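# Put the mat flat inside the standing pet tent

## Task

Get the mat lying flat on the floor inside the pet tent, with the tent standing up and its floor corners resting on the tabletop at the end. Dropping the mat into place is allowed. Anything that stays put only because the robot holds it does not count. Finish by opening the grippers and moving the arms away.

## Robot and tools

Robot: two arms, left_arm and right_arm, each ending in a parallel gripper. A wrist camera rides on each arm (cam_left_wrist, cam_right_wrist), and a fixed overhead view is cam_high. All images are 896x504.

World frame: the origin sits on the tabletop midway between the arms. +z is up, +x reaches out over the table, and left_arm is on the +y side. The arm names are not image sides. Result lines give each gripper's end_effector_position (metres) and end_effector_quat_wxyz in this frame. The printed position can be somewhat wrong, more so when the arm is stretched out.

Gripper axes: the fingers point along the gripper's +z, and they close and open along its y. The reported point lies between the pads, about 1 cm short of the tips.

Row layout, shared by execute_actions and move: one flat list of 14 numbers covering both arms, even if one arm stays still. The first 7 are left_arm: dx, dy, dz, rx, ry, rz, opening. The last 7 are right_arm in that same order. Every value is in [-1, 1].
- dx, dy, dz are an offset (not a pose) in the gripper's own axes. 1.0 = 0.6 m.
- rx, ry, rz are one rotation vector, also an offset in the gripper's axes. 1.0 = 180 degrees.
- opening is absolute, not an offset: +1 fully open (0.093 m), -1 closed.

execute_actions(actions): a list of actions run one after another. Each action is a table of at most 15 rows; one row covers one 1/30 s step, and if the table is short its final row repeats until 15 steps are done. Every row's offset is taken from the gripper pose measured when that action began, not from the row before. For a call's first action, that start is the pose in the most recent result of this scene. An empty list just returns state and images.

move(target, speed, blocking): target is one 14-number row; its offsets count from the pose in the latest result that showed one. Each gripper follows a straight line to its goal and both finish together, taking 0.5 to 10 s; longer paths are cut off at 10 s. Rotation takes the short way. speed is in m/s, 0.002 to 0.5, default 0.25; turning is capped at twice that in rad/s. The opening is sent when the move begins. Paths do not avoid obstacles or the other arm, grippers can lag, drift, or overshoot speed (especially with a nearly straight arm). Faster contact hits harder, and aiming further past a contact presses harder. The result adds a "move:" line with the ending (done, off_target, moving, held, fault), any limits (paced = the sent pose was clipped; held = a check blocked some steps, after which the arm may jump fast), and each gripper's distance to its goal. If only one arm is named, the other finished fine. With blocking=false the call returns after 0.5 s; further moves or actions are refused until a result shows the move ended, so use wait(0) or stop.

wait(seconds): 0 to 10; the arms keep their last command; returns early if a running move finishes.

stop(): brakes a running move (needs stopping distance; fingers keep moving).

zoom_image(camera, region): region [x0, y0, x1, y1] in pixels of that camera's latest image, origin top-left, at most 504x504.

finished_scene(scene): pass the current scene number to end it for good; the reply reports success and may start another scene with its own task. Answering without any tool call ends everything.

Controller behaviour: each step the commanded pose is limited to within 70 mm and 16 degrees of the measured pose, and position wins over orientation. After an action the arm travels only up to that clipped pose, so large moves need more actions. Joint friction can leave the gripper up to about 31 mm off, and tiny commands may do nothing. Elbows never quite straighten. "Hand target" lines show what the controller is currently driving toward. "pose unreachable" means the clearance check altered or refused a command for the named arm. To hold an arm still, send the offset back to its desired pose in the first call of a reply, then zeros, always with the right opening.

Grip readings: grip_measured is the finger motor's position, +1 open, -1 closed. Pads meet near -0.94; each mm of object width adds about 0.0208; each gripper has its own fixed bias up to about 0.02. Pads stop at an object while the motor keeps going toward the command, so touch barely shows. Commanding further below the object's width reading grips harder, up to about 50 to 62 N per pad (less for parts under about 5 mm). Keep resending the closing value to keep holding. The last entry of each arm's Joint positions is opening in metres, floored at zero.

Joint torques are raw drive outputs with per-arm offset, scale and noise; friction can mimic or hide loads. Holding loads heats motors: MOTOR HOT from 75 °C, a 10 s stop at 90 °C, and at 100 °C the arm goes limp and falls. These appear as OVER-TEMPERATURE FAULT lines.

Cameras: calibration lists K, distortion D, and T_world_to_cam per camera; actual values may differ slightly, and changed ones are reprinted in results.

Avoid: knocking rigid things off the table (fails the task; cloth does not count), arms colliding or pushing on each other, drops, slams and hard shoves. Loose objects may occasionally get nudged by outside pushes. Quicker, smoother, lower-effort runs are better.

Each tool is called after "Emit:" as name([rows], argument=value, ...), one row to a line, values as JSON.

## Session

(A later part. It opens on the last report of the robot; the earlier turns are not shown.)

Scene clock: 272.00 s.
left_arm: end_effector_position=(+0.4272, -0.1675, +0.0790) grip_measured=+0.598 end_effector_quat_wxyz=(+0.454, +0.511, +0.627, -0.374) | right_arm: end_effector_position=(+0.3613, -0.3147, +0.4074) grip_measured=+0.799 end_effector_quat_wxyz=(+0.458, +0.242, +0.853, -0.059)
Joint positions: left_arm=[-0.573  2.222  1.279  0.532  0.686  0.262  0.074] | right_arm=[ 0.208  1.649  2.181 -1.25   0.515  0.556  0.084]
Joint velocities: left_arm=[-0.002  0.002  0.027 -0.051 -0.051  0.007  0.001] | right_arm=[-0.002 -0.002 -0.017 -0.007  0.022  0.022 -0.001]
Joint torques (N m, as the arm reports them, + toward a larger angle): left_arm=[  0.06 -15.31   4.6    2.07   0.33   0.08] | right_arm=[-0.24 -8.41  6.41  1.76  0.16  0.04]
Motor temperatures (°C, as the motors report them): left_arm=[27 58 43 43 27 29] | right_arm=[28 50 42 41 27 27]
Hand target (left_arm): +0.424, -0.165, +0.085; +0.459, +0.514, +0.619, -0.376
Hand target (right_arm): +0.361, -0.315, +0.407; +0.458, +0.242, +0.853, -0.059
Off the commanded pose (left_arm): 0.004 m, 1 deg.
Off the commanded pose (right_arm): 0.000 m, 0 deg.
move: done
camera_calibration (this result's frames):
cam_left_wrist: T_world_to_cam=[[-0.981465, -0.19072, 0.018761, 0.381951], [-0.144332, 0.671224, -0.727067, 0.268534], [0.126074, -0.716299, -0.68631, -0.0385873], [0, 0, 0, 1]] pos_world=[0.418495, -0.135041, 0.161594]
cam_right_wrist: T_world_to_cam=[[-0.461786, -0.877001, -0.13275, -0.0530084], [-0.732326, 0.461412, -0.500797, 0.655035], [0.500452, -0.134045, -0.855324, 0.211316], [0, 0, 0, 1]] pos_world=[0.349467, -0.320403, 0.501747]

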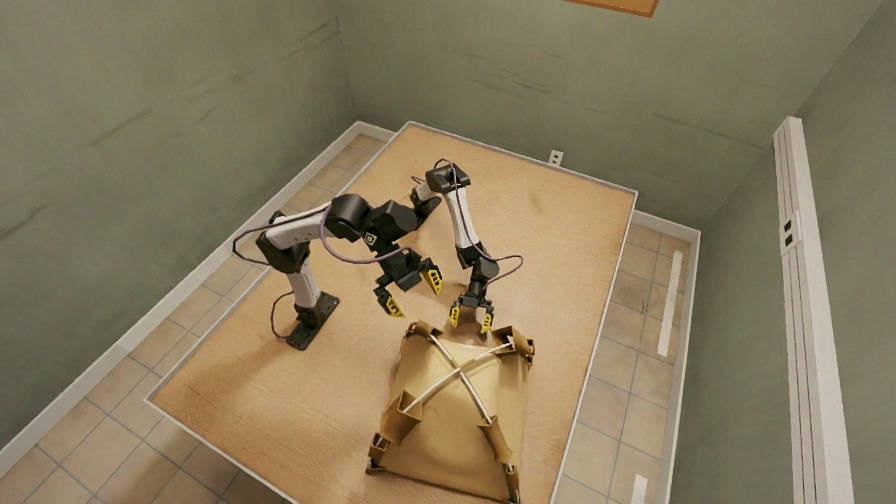

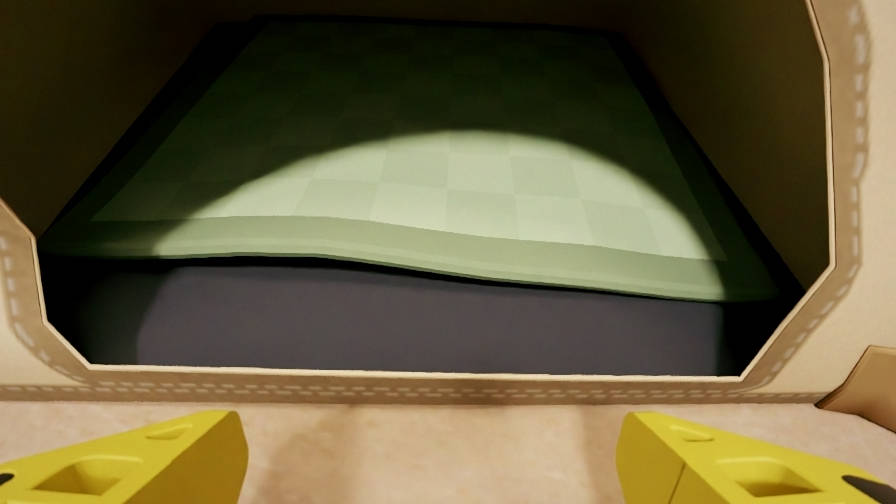

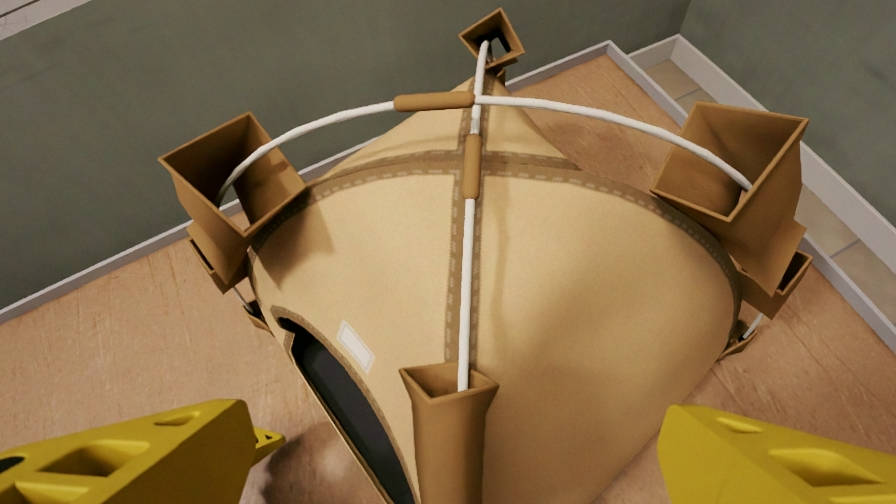

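Emit:
move(target=[-0.04,0.005,0.2148,-0.005,0.078,-0.039,1, 0,0,0,0,0,0,0.8], speed=0.2)

Scene clock: 276.33 s.
left_arm: end_effector_position=(+0.4520, -0.2920, +0.0549) grip_measured=+0.988 end_effector_quat_wxyz=(+0.345, +0.509, +0.713, -0.335) | right_arm: end_effector_position=(+0.3613, -0.3147, +0.4074) grip_measured=+0.799 end_effector_quat_wxyz=(+0.458, +0.242, +0.853, -0.059)
Joint positions: left_arm=[-0.743  2.644  2.207 -0.212  0.478  0.185  0.093] | right_arm=[ 0.208  1.649  2.181 -1.25   0.515  0.556  0.084]
Joint velocities: left_arm=[-0.007  0.002 -0.017  0.007 -0.007 -0.037 -0.   ] | right_arm=[-0.007 -0.007 -0.007  0.007  0.007  0.007 -0.001]
Joint torques (N m, as the arm reports them, + toward a larger angle): left_arm=[ -0.17 -17.18   8.68   1.81   0.11   0.03] | right_arm=[-0.19 -8.44  6.48  1.79  0.16  0.06]
Motor temperatures (°C, as the motors report them): left_arm=[27 58 43 43 27 29] | right_arm=[28 50 42 41 27 27]
Hand target (left_arm): +0.457, -0.294, +0.060; +0.354, +0.508, +0.712, -0.333
Hand target (right_arm): +0.361, -0.315, +0.407; +0.458, +0.242, +0.853, -0.059
Off the commanded pose (left_arm): 0.008 m, 1 deg.
Off the commanded pose (right_arm): 0.000 m, 0 deg.
move: done
camera_calibration (this result's frames):
cam_left_wrist: T_world_to_cam=[[-0.957669, -0.25102, 0.140919, 0.347964], [-0.28729, 0.802328, -0.523196, 0.429865], [0.0182692, -0.541533, -0.840481, -0.0392308], [0, 0, 0, 1]] pos_world=[0.457447, -0.278792, 0.142896]
cam_right_wrist: T_world_to_cam=[[-0.461786, -0.877001, -0.13275, -0.0530084], [-0.732326, 0.461412, -0.500797, 0.655035], [0.500452, -0.134045, -0.855324, 0.211316], [0, 0, 0, 1]] pos_world=[0.349467, -0.320403, 0.501747]

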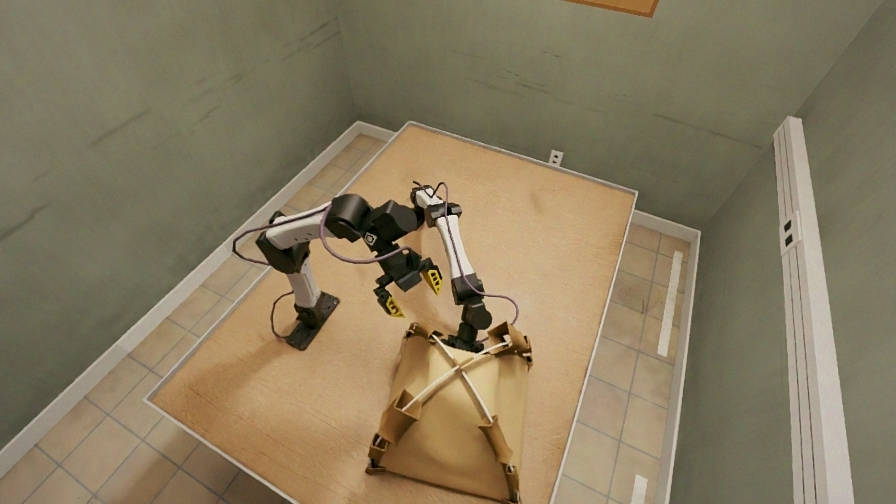

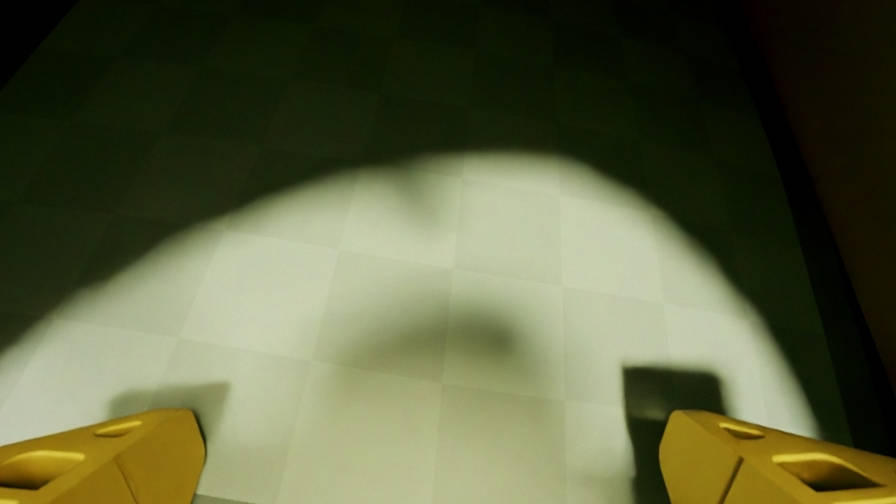

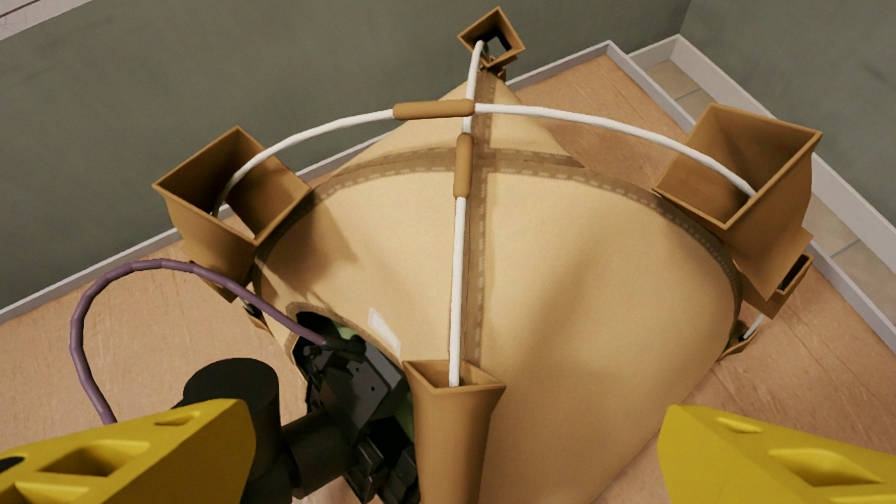

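Emit:
execute_actions(actions=[])

Scene clock: 277.37 s.
left_arm: end_effector_position=(+0.4520, -0.2920, +0.0548) grip_measured=+0.988 end_effector_quat_wxyz=(+0.345, +0.509, +0.713, -0.335) | right_arm: end_effector_position=(+0.3613, -0.3147, +0.4074) grip_measured=+0.799 end_effector_quat_wxyz=(+0.458, +0.242, +0.853, -0.059)
Joint positions: left_arm=[-0.743  2.644  2.207 -0.212  0.478  0.185  0.093] | right_arm=[ 0.208  1.649  2.181 -1.25   0.515  0.556  0.084]
Joint velocities: left_arm=[-0.007 -0.032 -0.007 -0.037 -0.051  0.022 -0.   ] | right_arm=[ 0.012  0.007  0.002  0.022  0.007 -0.007 -0.   ]
Joint torques (N m, as the arm reports them, + toward a larger angle): left_arm=[ -0.18 -17.22   8.74   1.8    0.11   0.02] | right_arm=[-0.21 -8.46  6.4   1.78  0.17  0.04]
Motor temperatures (°C, as the motors report them): left_arm=[27 59 43 43 27 29] | right_arm=[28 50 42 41 27 27]
Hand target (left_arm): +0.457, -0.294, +0.060; +0.354, +0.508, +0.712, -0.333
Hand target (right_arm): +0.361, -0.315, +0.407; +0.458, +0.242, +0.853, -0.059
Off the commanded pose (left_arm): 0.009 m, 1 deg.
Off the commanded pose (right_arm): 0.000 m, 0 deg.
camera_calibration (this result's frames):
cam_left_wrist: T_world_to_cam=[[-0.957633, -0.251059, 0.1411, 0.347911], [-0.287427, 0.802473, -0.522898, 0.429878], [0.0180492, -0.5413, -0.840636, -0.0390908], [0, 0, 0, 1]] pos_world=[0.457435, -0.278779, 0.142831]
cam_right_wrist: T_world_to_cam=[[-0.461786, -0.877001, -0.13275, -0.0530084], [-0.732326, 0.461412, -0.500797, 0.655035], [0.500452, -0.134045, -0.855324, 0.211316], [0, 0, 0, 1]] pos_world=[0.349467, -0.320403, 0.501747]

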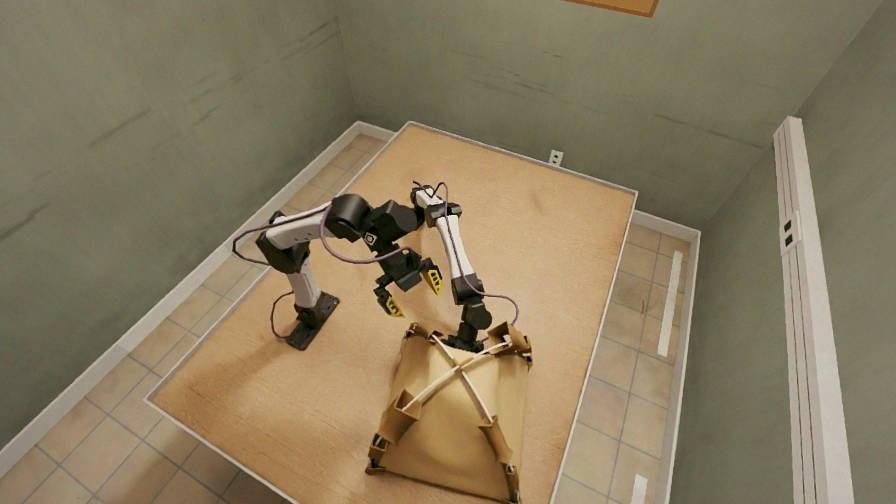

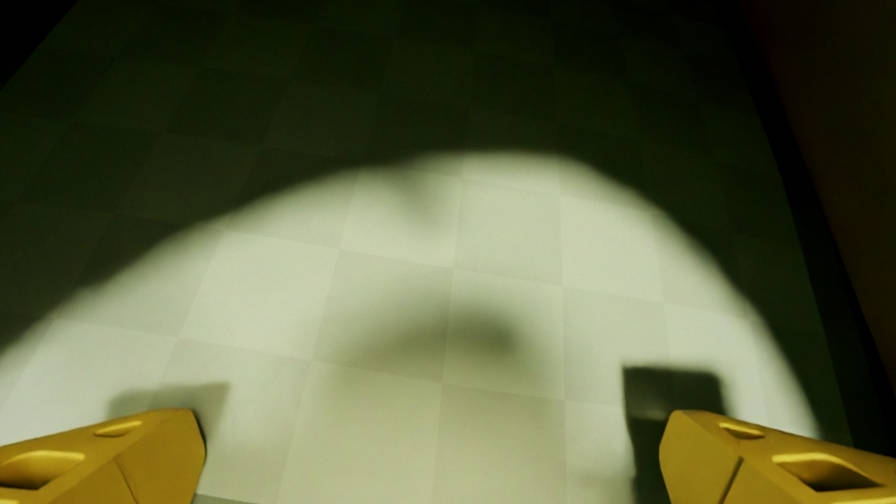

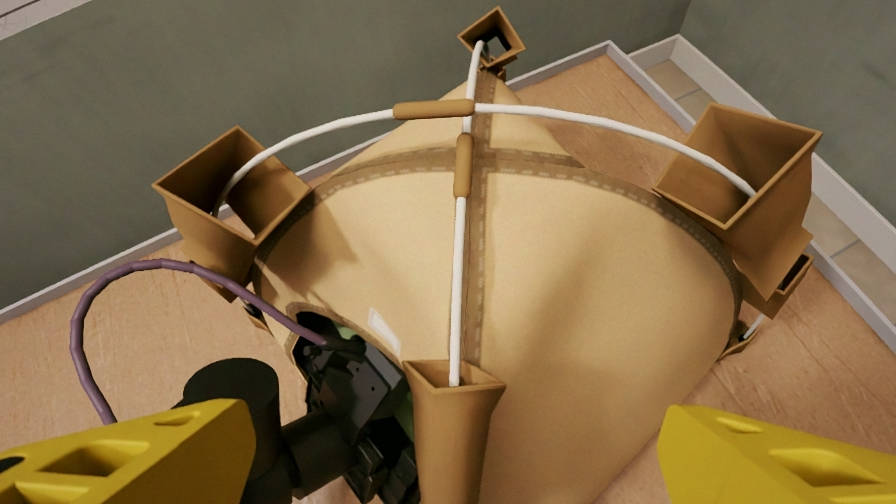

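Emit:
move(target=[0.052,0,0.032,0,0,0,1, 0,0,0,0,0,0,0.8], speed=0.04)

Scene clock: 282.87 s.
left_arm: end_effector_position=(+0.4533, -0.2933, +0.0404) grip_measured=+0.988 end_effector_quat_wxyz=(+0.361, +0.509, +0.704, -0.338) | right_arm: end_effector_position=(+0.3613, -0.3147, +0.4074) grip_measured=+0.799 end_effector_quat_wxyz=(+0.458, +0.242, +0.853, -0.059)
Joint positions: left_arm=[-0.743  2.656  2.142 -0.098  0.478  0.185  0.093] | right_arm=[ 0.208  1.649  2.181 -1.25   0.515  0.556  0.084]
Joint velocities: left_arm=[ 0.002 -0.012  0.012  0.037  0.022  0.022  0.   ] | right_arm=[-0.017 -0.007 -0.017 -0.007  0.007 -0.022 -0.   ]
Joint torques (N m, as the arm reports them, + toward a larger angle): left_arm=[ -0.68 -16.24   5.41   1.91   0.15  -0.02] | right_arm=[-0.2  -8.4   6.42  1.79  0.15  0.05]
Motor temperatures (°C, as the motors report them): left_arm=[27 59 44 43 27 29] | right_arm=[28 50 42 41 27 27]
Hand target (left_arm): +0.447, -0.291, +0.019; +0.345, +0.510, +0.713, -0.335
Hand target (right_arm): +0.361, -0.315, +0.407; +0.458, +0.242, +0.853, -0.059
Off the commanded pose (left_arm): 0.023 m, 2 deg.
Off the commanded pose (right_arm): 0.000 m, 0 deg.
move: off_target (left_arm)
camera_calibration (this result's frames):
cam_left_wrist: T_world_to_cam=[[-0.961056, -0.247429, 0.123088, 0.354186], [-0.273499, 0.787705, -0.552014, 0.414307], [0.0396272, -0.564181, -0.8247, -0.0691501], [0, 0, 0, 1]] pos_world=[0.456445, -0.277729, 0.128079]
cam_right_wrist: T_world_to_cam=[[-0.461786, -0.877001, -0.13275, -0.0530084], [-0.732326, 0.461412, -0.500797, 0.655035], [0.500452, -0.134045, -0.855324, 0.211316], [0, 0, 0, 1]] pos_world=[0.349467, -0.320403, 0.501747]

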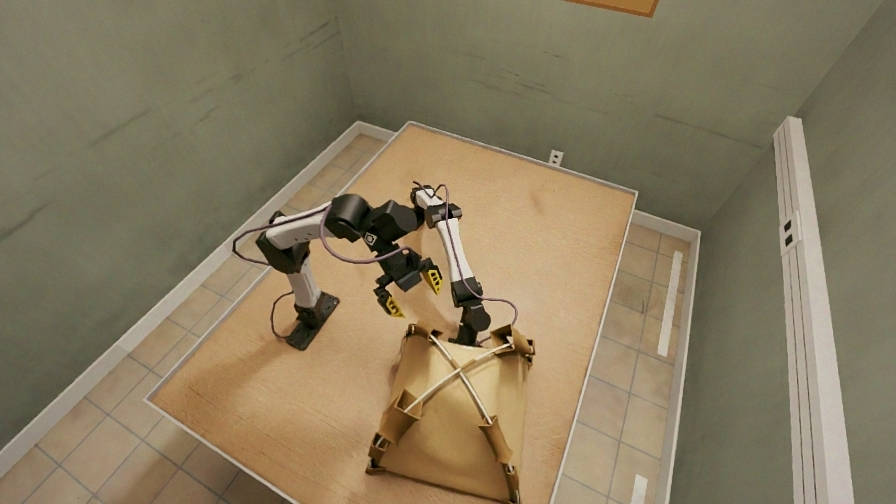

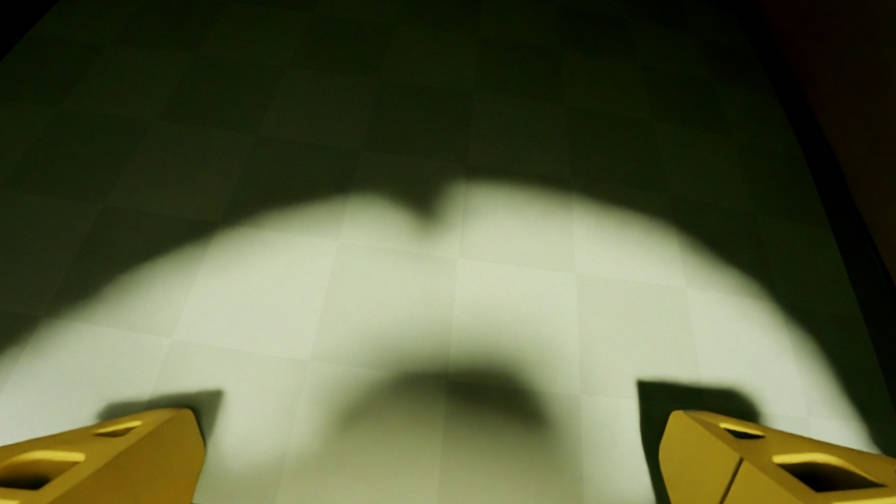

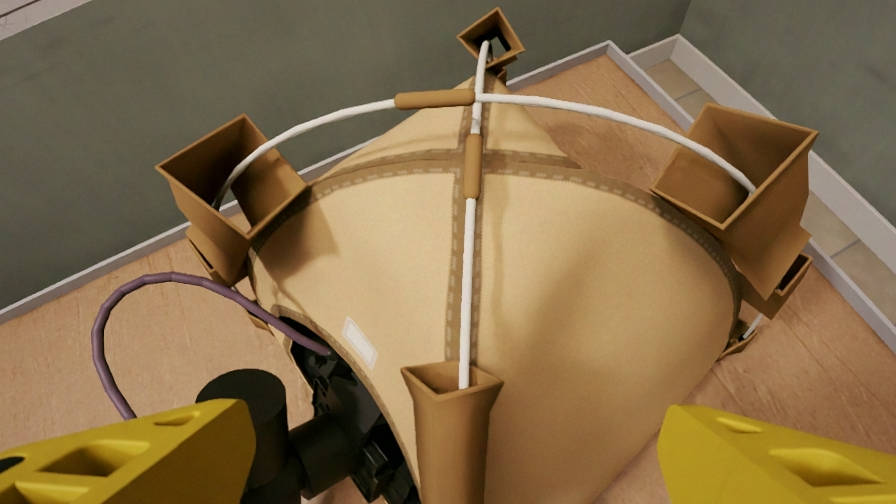

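Emit:
move(target=[0.055,0,-0.046,0,0,0,1, 0,0,0,0,0,0,0.8], speed=0.03)

Scene clock: 285.40 s.
left_arm: end_effector_position=(+0.4437, -0.2643, +0.0369) grip_measured=+0.988 end_effector_quat_wxyz=(+0.378, +0.511, +0.693, -0.340) | right_arm: end_effector_position=(+0.3613, -0.3147, +0.4074) grip_measured=+0.799 end_effector_quat_wxyz=(+0.458, +0.242, +0.853, -0.059)
Joint positions: left_arm=[-0.719  2.528  1.853  0.092  0.499  0.208  0.093] | right_arm=[ 0.208  1.649  2.181 -1.25   0.515  0.556  0.084]
Joint velocities: left_arm=[-0.002 -0.007  0.002  0.037 -0.037 -0.022  0.001] | right_arm=[ 0.002 -0.012  0.007 -0.037 -0.007  0.022 -0.   ]
Joint torques (N m, as the arm reports them, + toward a larger angle): left_arm=[  0.5  -17.69   4.78   1.71   0.28   0.02] | right_arm=[-0.22 -8.42  6.43  1.78  0.16  0.05]
Motor temperatures (°C, as the motors report them): left_arm=[27 60 44 43 27 29] | right_arm=[28 50 42 41 27 27]
Hand target (left_arm): +0.441, -0.255, +0.027; +0.361, +0.509, +0.704, -0.338
Hand target (right_arm): +0.361, -0.315, +0.407; +0.458, +0.242, +0.853, -0.059
Off the commanded pose (left_arm): 0.015 m, 2 deg.
Off the commanded pose (right_arm): 0.000 m, 0 deg.
move: off_target (left_arm)
camera_calibration (this result's frames):
cam_left_wrist: T_world_to_cam=[[-0.965589, -0.240386, 0.099265, 0.357318], [-0.252467, 0.77474, -0.579689, 0.375142], [0.0624443, -0.584802, -0.808769, -0.0713571], [0, 0, 0, 1]] pos_world=[0.444189, -0.246473, 0.124285]
cam_right_wrist: T_world_to_cam=[[-0.461786, -0.877001, -0.13275, -0.0530084], [-0.732326, 0.461412, -0.500797, 0.655035], [0.500452, -0.134045, -0.855324, 0.211316], [0, 0, 0, 1]] pos_world=[0.349467, -0.320403, 0.501747]

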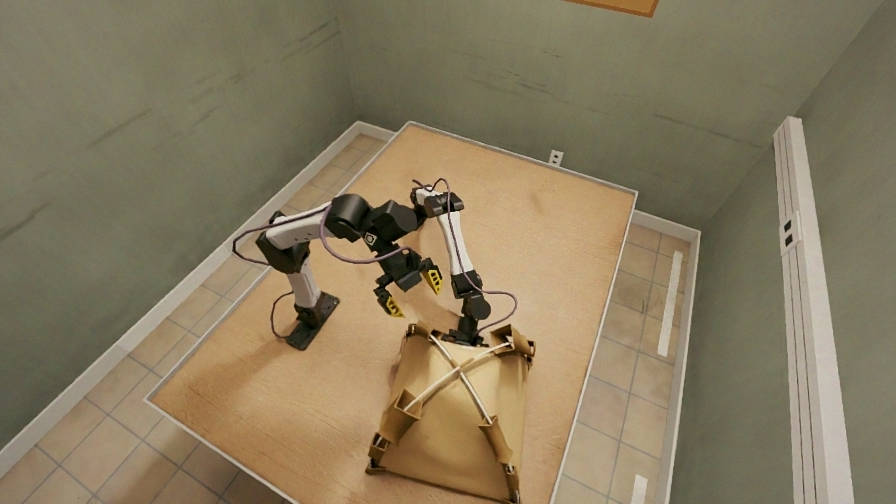

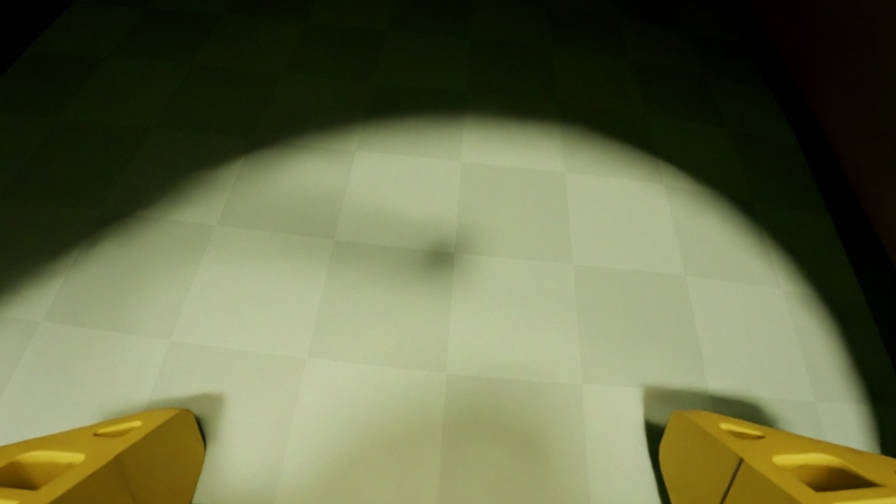

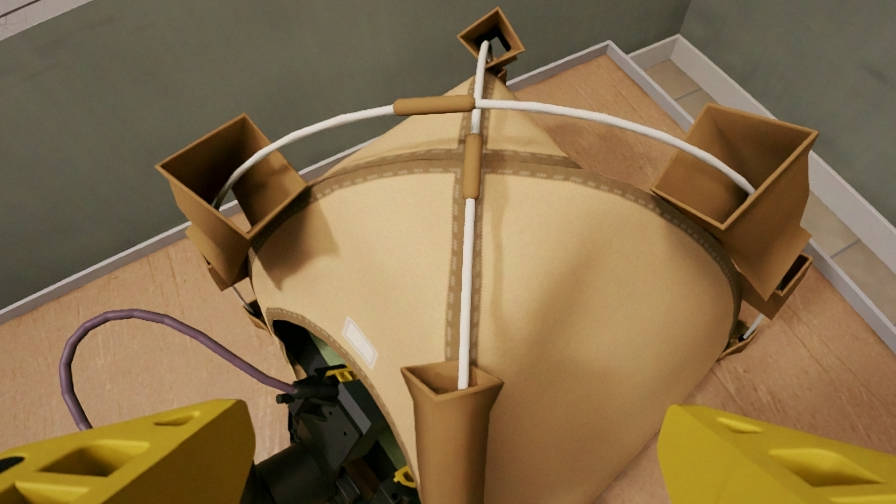

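Emit:
wait(seconds=8)

Emit:
move(target=[-0.066,0,-0.036,0,-0.04,0.03,1, 0,0,0,0,0,0,0.8], speed=0.08)

Scene clock: 293.90 s.
left_arm: end_effector_position=(+0.4437, -0.2643, +0.0371) grip_measured=+0.988 end_effector_quat_wxyz=(+0.378, +0.511, +0.693, -0.340) | right_arm: end_effector_position=(+0.3613, -0.3147, +0.4074) grip_measured=+0.799 end_effector_quat_wxyz=(+0.458, +0.242, +0.853, -0.059)
Joint positions: left_arm=[-0.719  2.528  1.852  0.094  0.499  0.208  0.093] | right_arm=[ 0.208  1.649  2.181 -1.25   0.515  0.556  0.084]
Joint velocities: left_arm=[-0.012  0.002 -0.022 -0.007 -0.022 -0.051 -0.   ] | right_arm=[-0.002 -0.007  0.012 -0.022 -0.007 -0.007  0.001]
Joint torques (N m, as the arm reports them, + toward a larger angle): left_arm=[  0.43 -17.67   4.73   1.68   0.27   0.01] | right_arm=[-0.16 -8.42  6.42  1.77  0.17  0.05]
Motor temperatures (°C, as the motors report them): left_arm=[28 61 43 43 27 29] | right_arm=[28 50 42 41 27 27]
Hand target (left_arm): +0.441, -0.255, +0.027; +0.361, +0.509, +0.704, -0.338
Hand target (right_arm): +0.361, -0.315, +0.407; +0.458, +0.242, +0.853, -0.059
Off the commanded pose (left_arm): 0.015 m, 2 deg.
Off the commanded pose (right_arm): 0.000 m, 0 deg.
wait: 8.00 s; at rest from the start
camera_calibration (this result's frames):
cam_left_wrist: T_world_to_cam=[[-0.965668, -0.240305, 0.0986825, 0.357434], [-0.252, 0.774268, -0.580521, 0.374985], [0.0630956, -0.585459, -0.808243, -0.0717839], [0, 0, 0, 1]] pos_world=[0.444188, -0.246473, 0.124396]
cam_right_wrist: T_world_to_cam=[[-0.461786, -0.877001, -0.13275, -0.0530084], [-0.732326, 0.461412, -0.500797, 0.655035], [0.500452, -0.134045, -0.855324, 0.211316], [0, 0, 0, 1]] pos_world=[0.349467, -0.320403, 0.501747]

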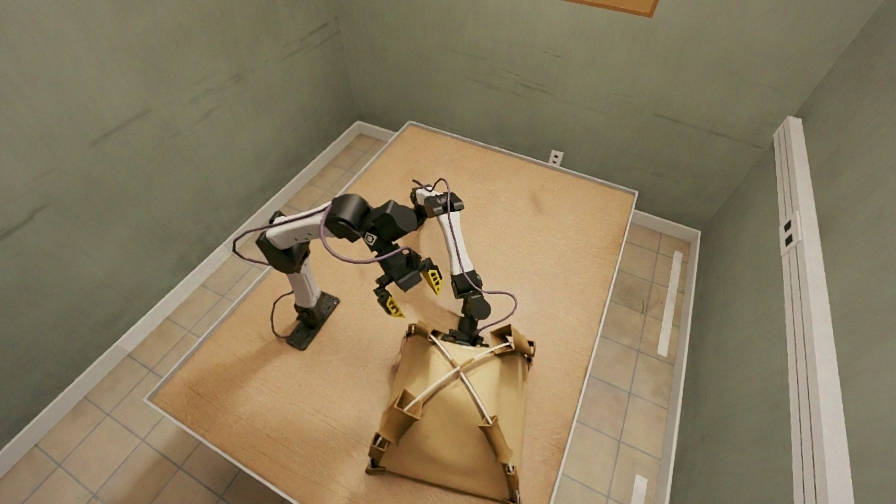

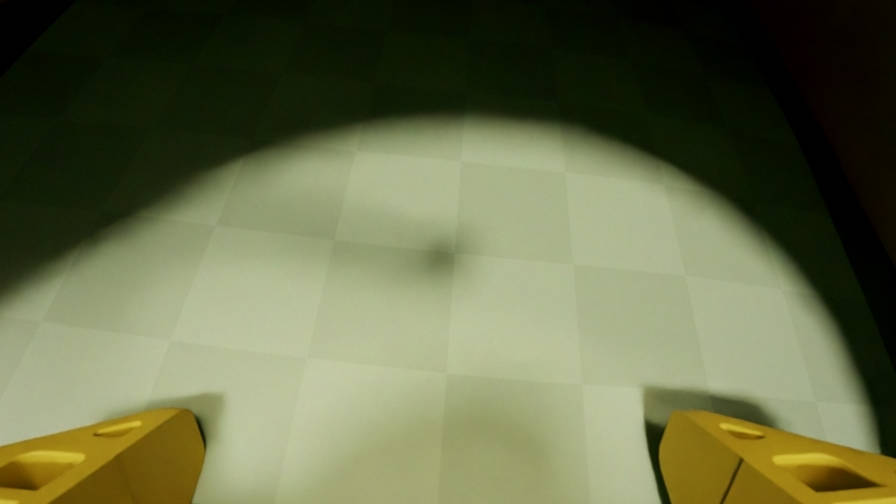

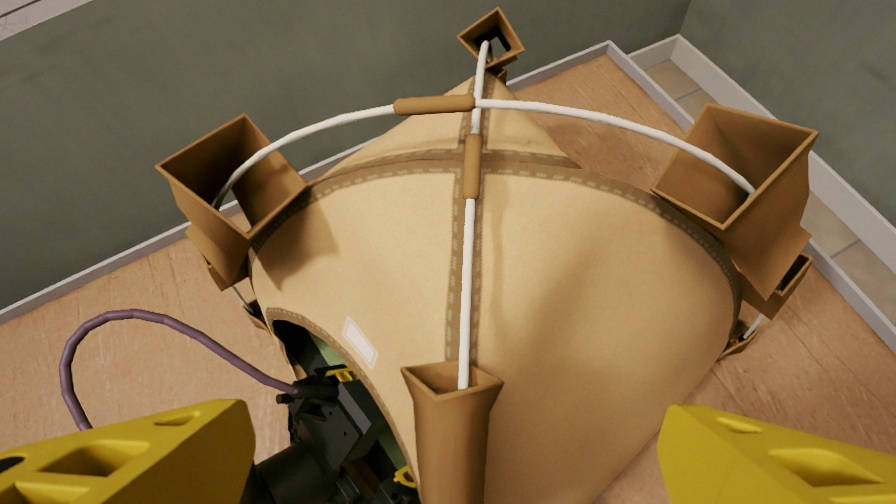

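Scene clock: 295.30 s.
left_arm: end_effector_position=(+0.4477, -0.2676, +0.0755) grip_measured=+0.988 end_effector_quat_wxyz=(+0.430, +0.520, +0.649, -0.350) | right_arm: end_effector_position=(+0.3614, -0.3147, +0.4075) grip_measured=+0.799 end_effector_quat_wxyz=(+0.458, +0.242, +0.853, -0.059)
Joint positions: left_arm=[-0.712  2.476  1.813  0.203  0.527  0.237  0.093] | right_arm=[ 0.208  1.649  2.181 -1.25   0.515  0.556  0.084]
Joint velocities: left_arm=[-0.012  0.007  0.007  0.022  0.007  0.022  0.001] | right_arm=[ 0.002 -0.007  0.012 -0.007  0.007  0.022 -0.   ]
Joint torques (N m, as the arm reports them, + toward a larger angle): left_arm=[  0.2  -18.33   5.32   2.09   0.31   0.09] | right_arm=[-0.22 -8.44  6.43  1.78  0.16  0.04]
Motor temperatures (°C, as the motors report them): left_arm=[28 62 43 43 27 29] | right_arm=[28 50 42 41 27 27]
Hand target (left_arm): +0.447, -0.264, +0.082; +0.436, +0.522, +0.643, -0.353
Hand target (right_arm): +0.361, -0.315, +0.407; +0.458, +0.242, +0.853, -0.059
Off the commanded pose (left_arm): 0.008 m, 1 deg.
Off the commanded pose (right_arm): 0.000 m, 0 deg.
move: done
camera_calibration (this result's frames):
cam_left_wrist: T_world_to_cam=[[-0.978245, -0.206442, 0.0204605, 0.377229], [-0.166735, 0.723721, -0.669648, 0.355874], [0.123436, -0.658491, -0.742397, -0.0944085], [0, 0, 0, 1]] pos_world=[0.440012, -0.241845, 0.160503]
cam_right_wrist: T_world_to_cam=[[-0.461737, -0.876989, -0.133, -0.0528753], [-0.73214, 0.461457, -0.501027, 0.655141], [0.500769, -0.133967, -0.855151, 0.211184], [0, 0, 0, 1]] pos_world=[0.349486, -0.320399, 0.501805]

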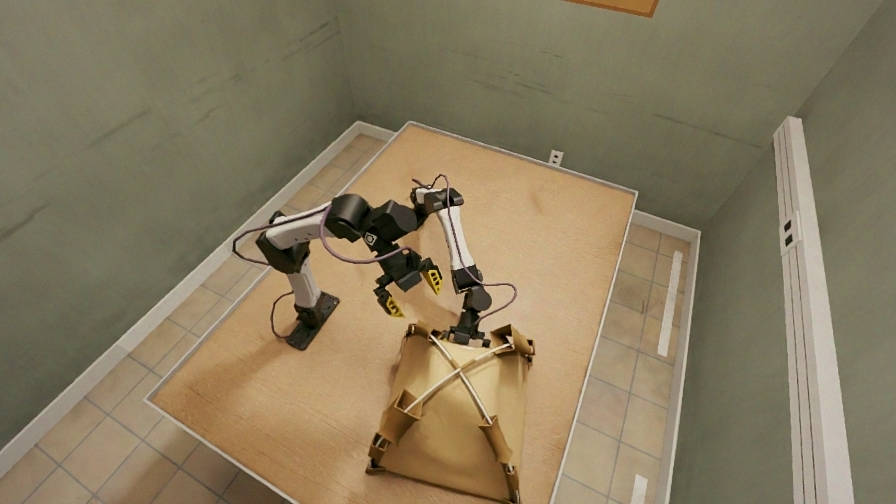

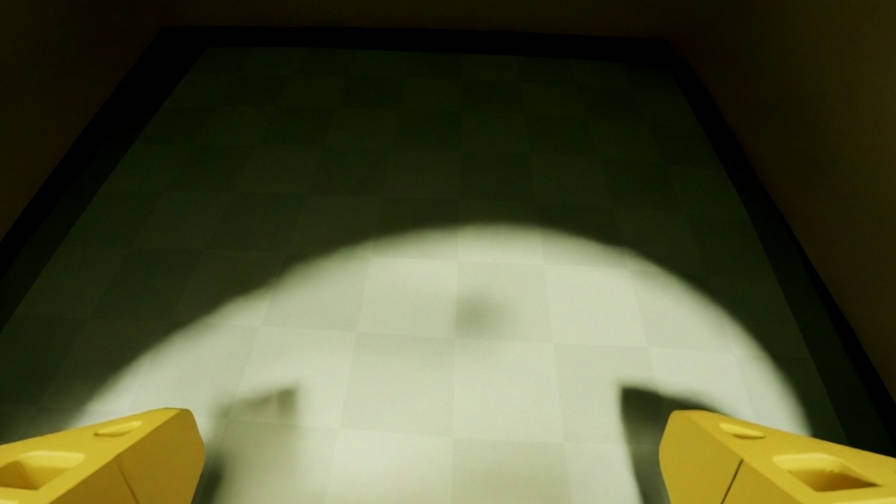

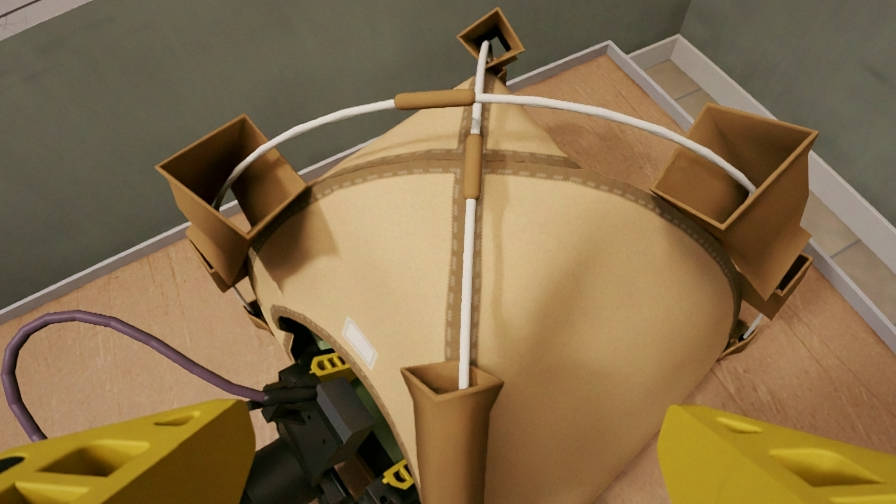

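Emit:
move(target=[0.078,0,-0.184,0,-0.033,0,1, 0.1,-0.101,-0.163,0,-0.11,0,0.8], speed=0.15)

Scene clock: 298.33 s.
left_arm: end_effector_position=(+0.4248, -0.1528, +0.0699) grip_measured=+0.988 end_effector_quat_wxyz=(+0.458, +0.500, +0.634, -0.372) | right_arm: end_effector_position=(+0.2313, -0.3188, +0.4170) grip_measured=+0.799 end_effector_quat_wxyz=(+0.598, +0.234, +0.761, -0.092)
Joint positions: left_arm=[-0.555  2.211  1.202  0.606  0.684  0.248  0.093] | right_arm=[ 0.545  1.022  1.463 -0.937  0.97   0.565  0.084]
Joint velocities: left_arm=[ 0.007  0.002  0.002 -0.022  0.007 -0.051  0.001] | right_arm=[-0.007 -0.007 -0.002  0.022 -0.095  0.007 -0.   ]
Joint torques (N m, as the arm reports them, + toward a larger angle): left_arm=[ -0.01 -15.18   4.37   2.03   0.32   0.05] | right_arm=[ 0.69 -2.46  4.89  1.78  0.24  0.11]
Motor temperatures (°C, as the motors report them): left_arm=[28 62 43 43 27 29] | right_arm=[28 49 42 41 27 27]
Hand target (left_arm): +0.422, -0.151, +0.077; +0.464, +0.503, +0.626, -0.375
Hand target (right_arm): +0.230, -0.318, +0.412; +0.596, +0.232, +0.763, -0.093
Off the commanded pose (left_arm): 0.006 m, 1 deg.
Off the commanded pose (right_arm): 0.010 m, 1 deg.
move: done
camera_calibration (this result's frames):
cam_left_wrist: T_world_to_cam=[[-0.976316, -0.214658, 0.0270088, 0.376132], [-0.165819, 0.662243, -0.730711, 0.259734], [0.138966, -0.717883, -0.682153, -0.0400198], [0, 0, 0, 1]] pos_world=[0.415854, -0.119997, 0.152332]
cam_right_wrist: T_world_to_cam=[[-0.457343, -0.876856, -0.148194, -0.109928], [-0.518878, 0.398453, -0.756307, 0.603635], [0.722221, -0.268997, -0.637211, 0.0988365], [0, 0, 0, 1]] pos_world=[0.191556, -0.310324, 0.503222]

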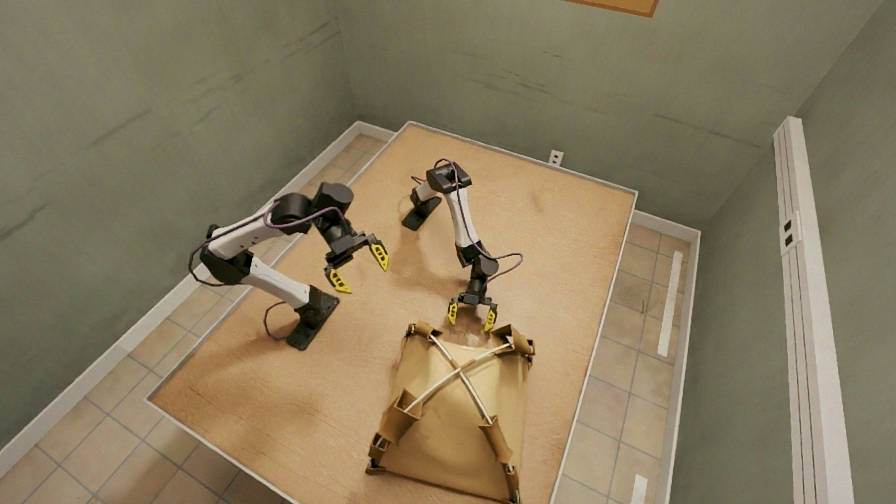

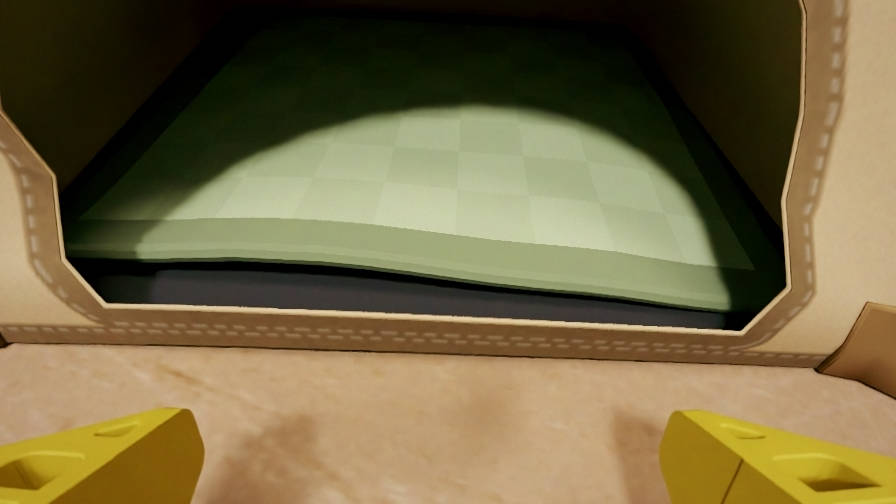

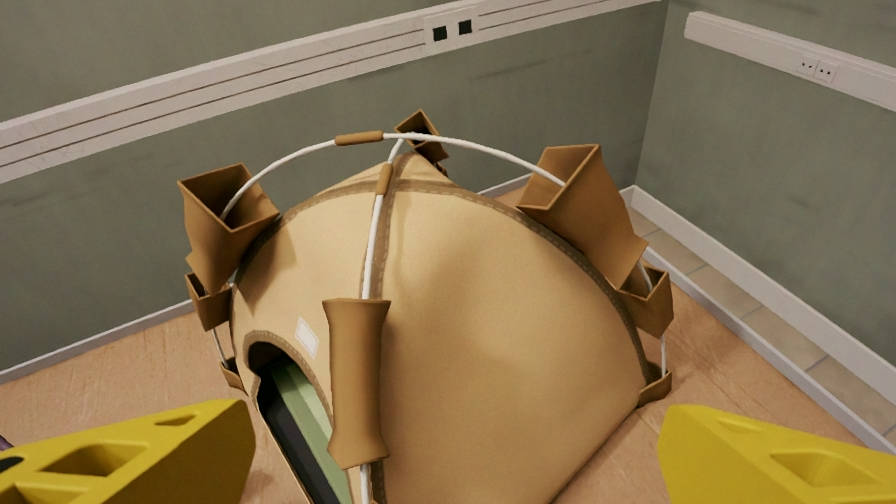

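Emit:
zoom_image(camera="cam_left_wrist", region=[0, 0, 504, 350])

Emit:
zoom_image(camera="cam_left_wrist", region=[392, 0, 896, 350])

Region (0, 0, 504, 350) of cam_left_wrist's 896x504 image, scaled by 1.000; it fills the top 350 rows of this view, and the rest is white.

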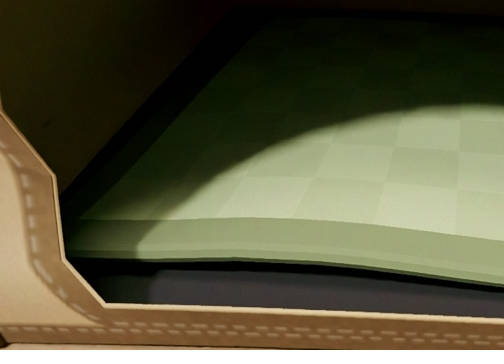

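Region (392, 0, 896, 350) of cam_left_wrist's 896x504 image, scaled by 1.000; it fills the top 350 rows of this view, and the rest is white.

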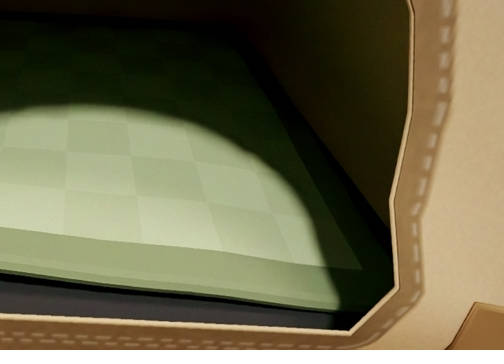

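Emit:
zoom_image(camera="cam_left_wrist", region=[540, 0, 780, 160])

Emit:
zoom_image(camera="cam_left_wrist", region=[40, 150, 280, 310])

Region (540, 0, 780, 160) of cam_left_wrist's 896x504 image, scaled by 2.100, with more detail than that image has.

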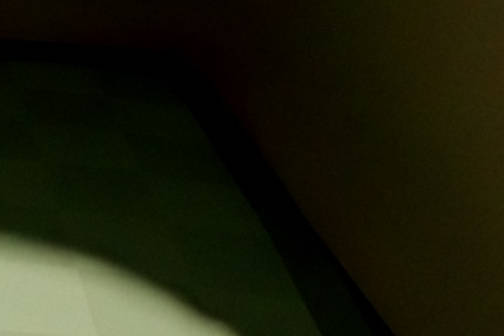

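Region (40, 150, 280, 310) of cam_left_wrist's 896x504 image, scaled by 2.100, with more detail than that image has.

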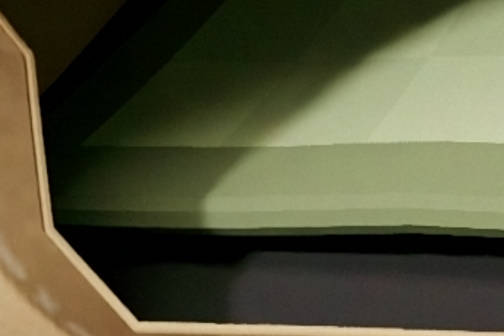

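Emit:
move(target=[-0.048,0.005,0.195,0,0.056,0,1, 0,0,0,0,0,0,0.8], speed=0.12)

Scene clock: 306.40 s.
left_arm: end_effector_position=(+0.4514, -0.2662, +0.0571) grip_measured=+0.988 end_effector_quat_wxyz=(+0.393, +0.528, +0.675, -0.333) | right_arm: end_effector_position=(+0.2312, -0.3191, +0.4174) grip_measured=+0.799 end_effector_quat_wxyz=(+0.598, +0.234, +0.761, -0.093)
Joint positions: left_arm=[-0.71   2.519  1.906  0.046  0.51   0.262  0.093] | right_arm=[ 0.545  1.022  1.463 -0.936  0.973  0.565  0.084]
Joint velocities: left_arm=[-0.007 -0.002 -0.012 -0.081  0.051 -0.051  0.001] | right_arm=[-0.012 -0.002 -0.012  0.007 -0.022  0.022  0.   ]
Joint torques (N m, as the arm reports them, + toward a larger angle): left_arm=[ -0.43 -16.04   8.53   1.84   0.1    0.09] | right_arm=[-0.26 -1.52  6.82  1.77  0.18  0.04]
Motor temperatures (°C, as the motors report them): left_arm=[27 61 43 43 27 29] | right_arm=[28 48 42 41 27 27]
Hand target (left_arm): +0.455, -0.269, +0.060; +0.400, +0.529, +0.672, -0.329
Hand target (right_arm): +0.231, -0.319, +0.417; +0.598, +0.234, +0.761, -0.092
Off the commanded pose (left_arm): 0.006 m, 1 deg.
Off the commanded pose (right_arm): 0.000 m, 0 deg.
move: done
camera_calibration (this result's frames):
cam_left_wrist: T_world_to_cam=[[-0.975567, -0.214381, 0.0480499, 0.376655], [-0.20012, 0.776857, -0.59703, 0.368202], [0.0906642, -0.592059, -0.800778, -0.0717732], [0, 0, 0, 1]] pos_world=[0.447644, -0.247787, 0.144255]
cam_right_wrist: T_world_to_cam=[[-0.459157, -0.875844, -0.148569, -0.109303], [-0.51669, 0.399339, -0.757337, 0.604209], [0.722638, -0.270973, -0.635899, 0.0977332], [0, 0, 0, 1]] pos_world=[0.191376, -0.310534, 0.5035]

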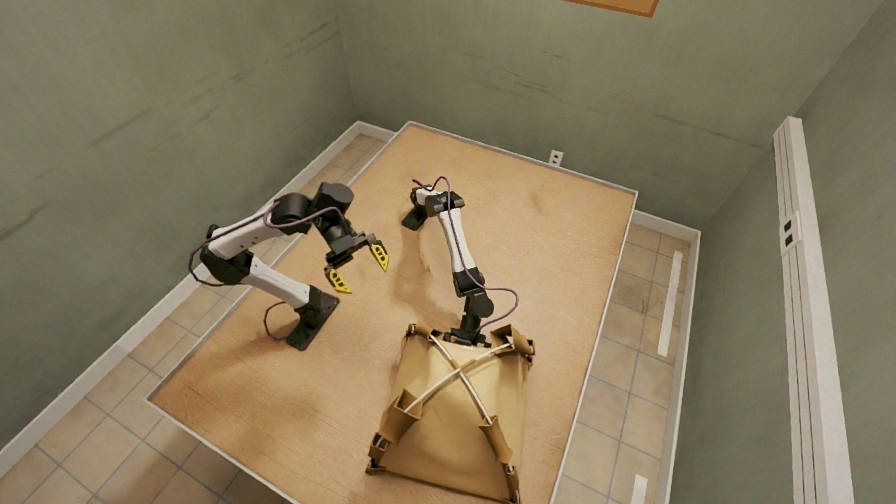

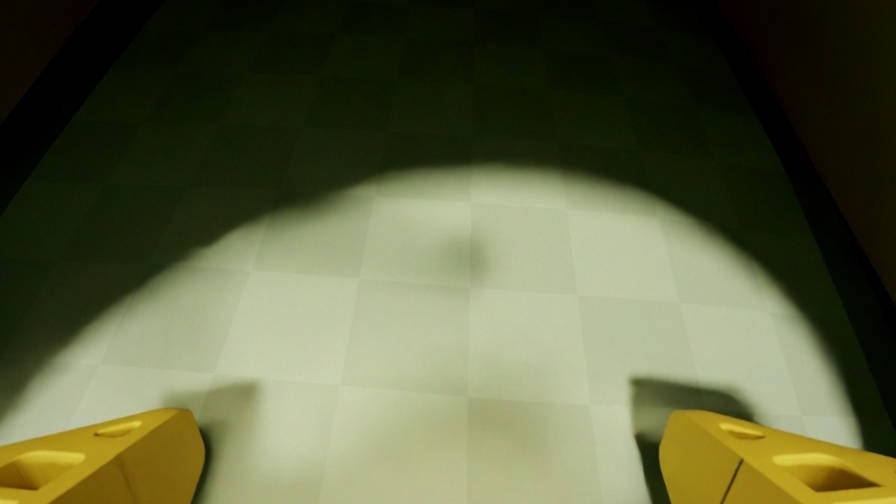

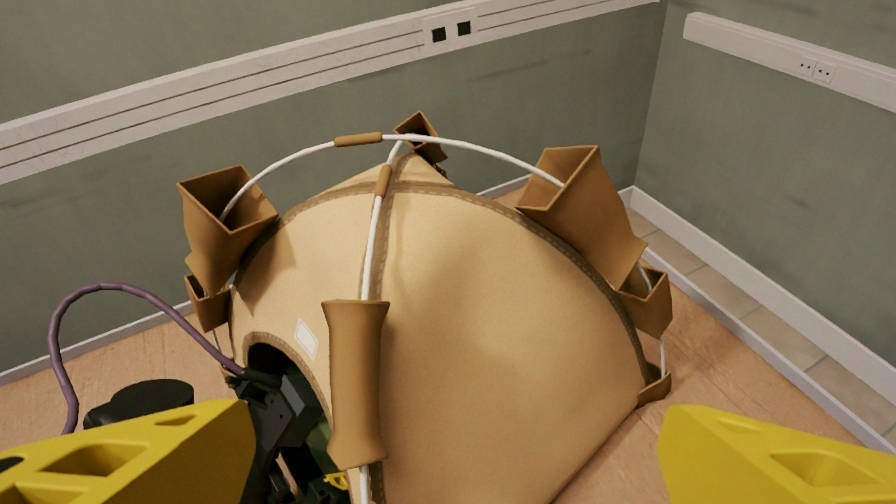

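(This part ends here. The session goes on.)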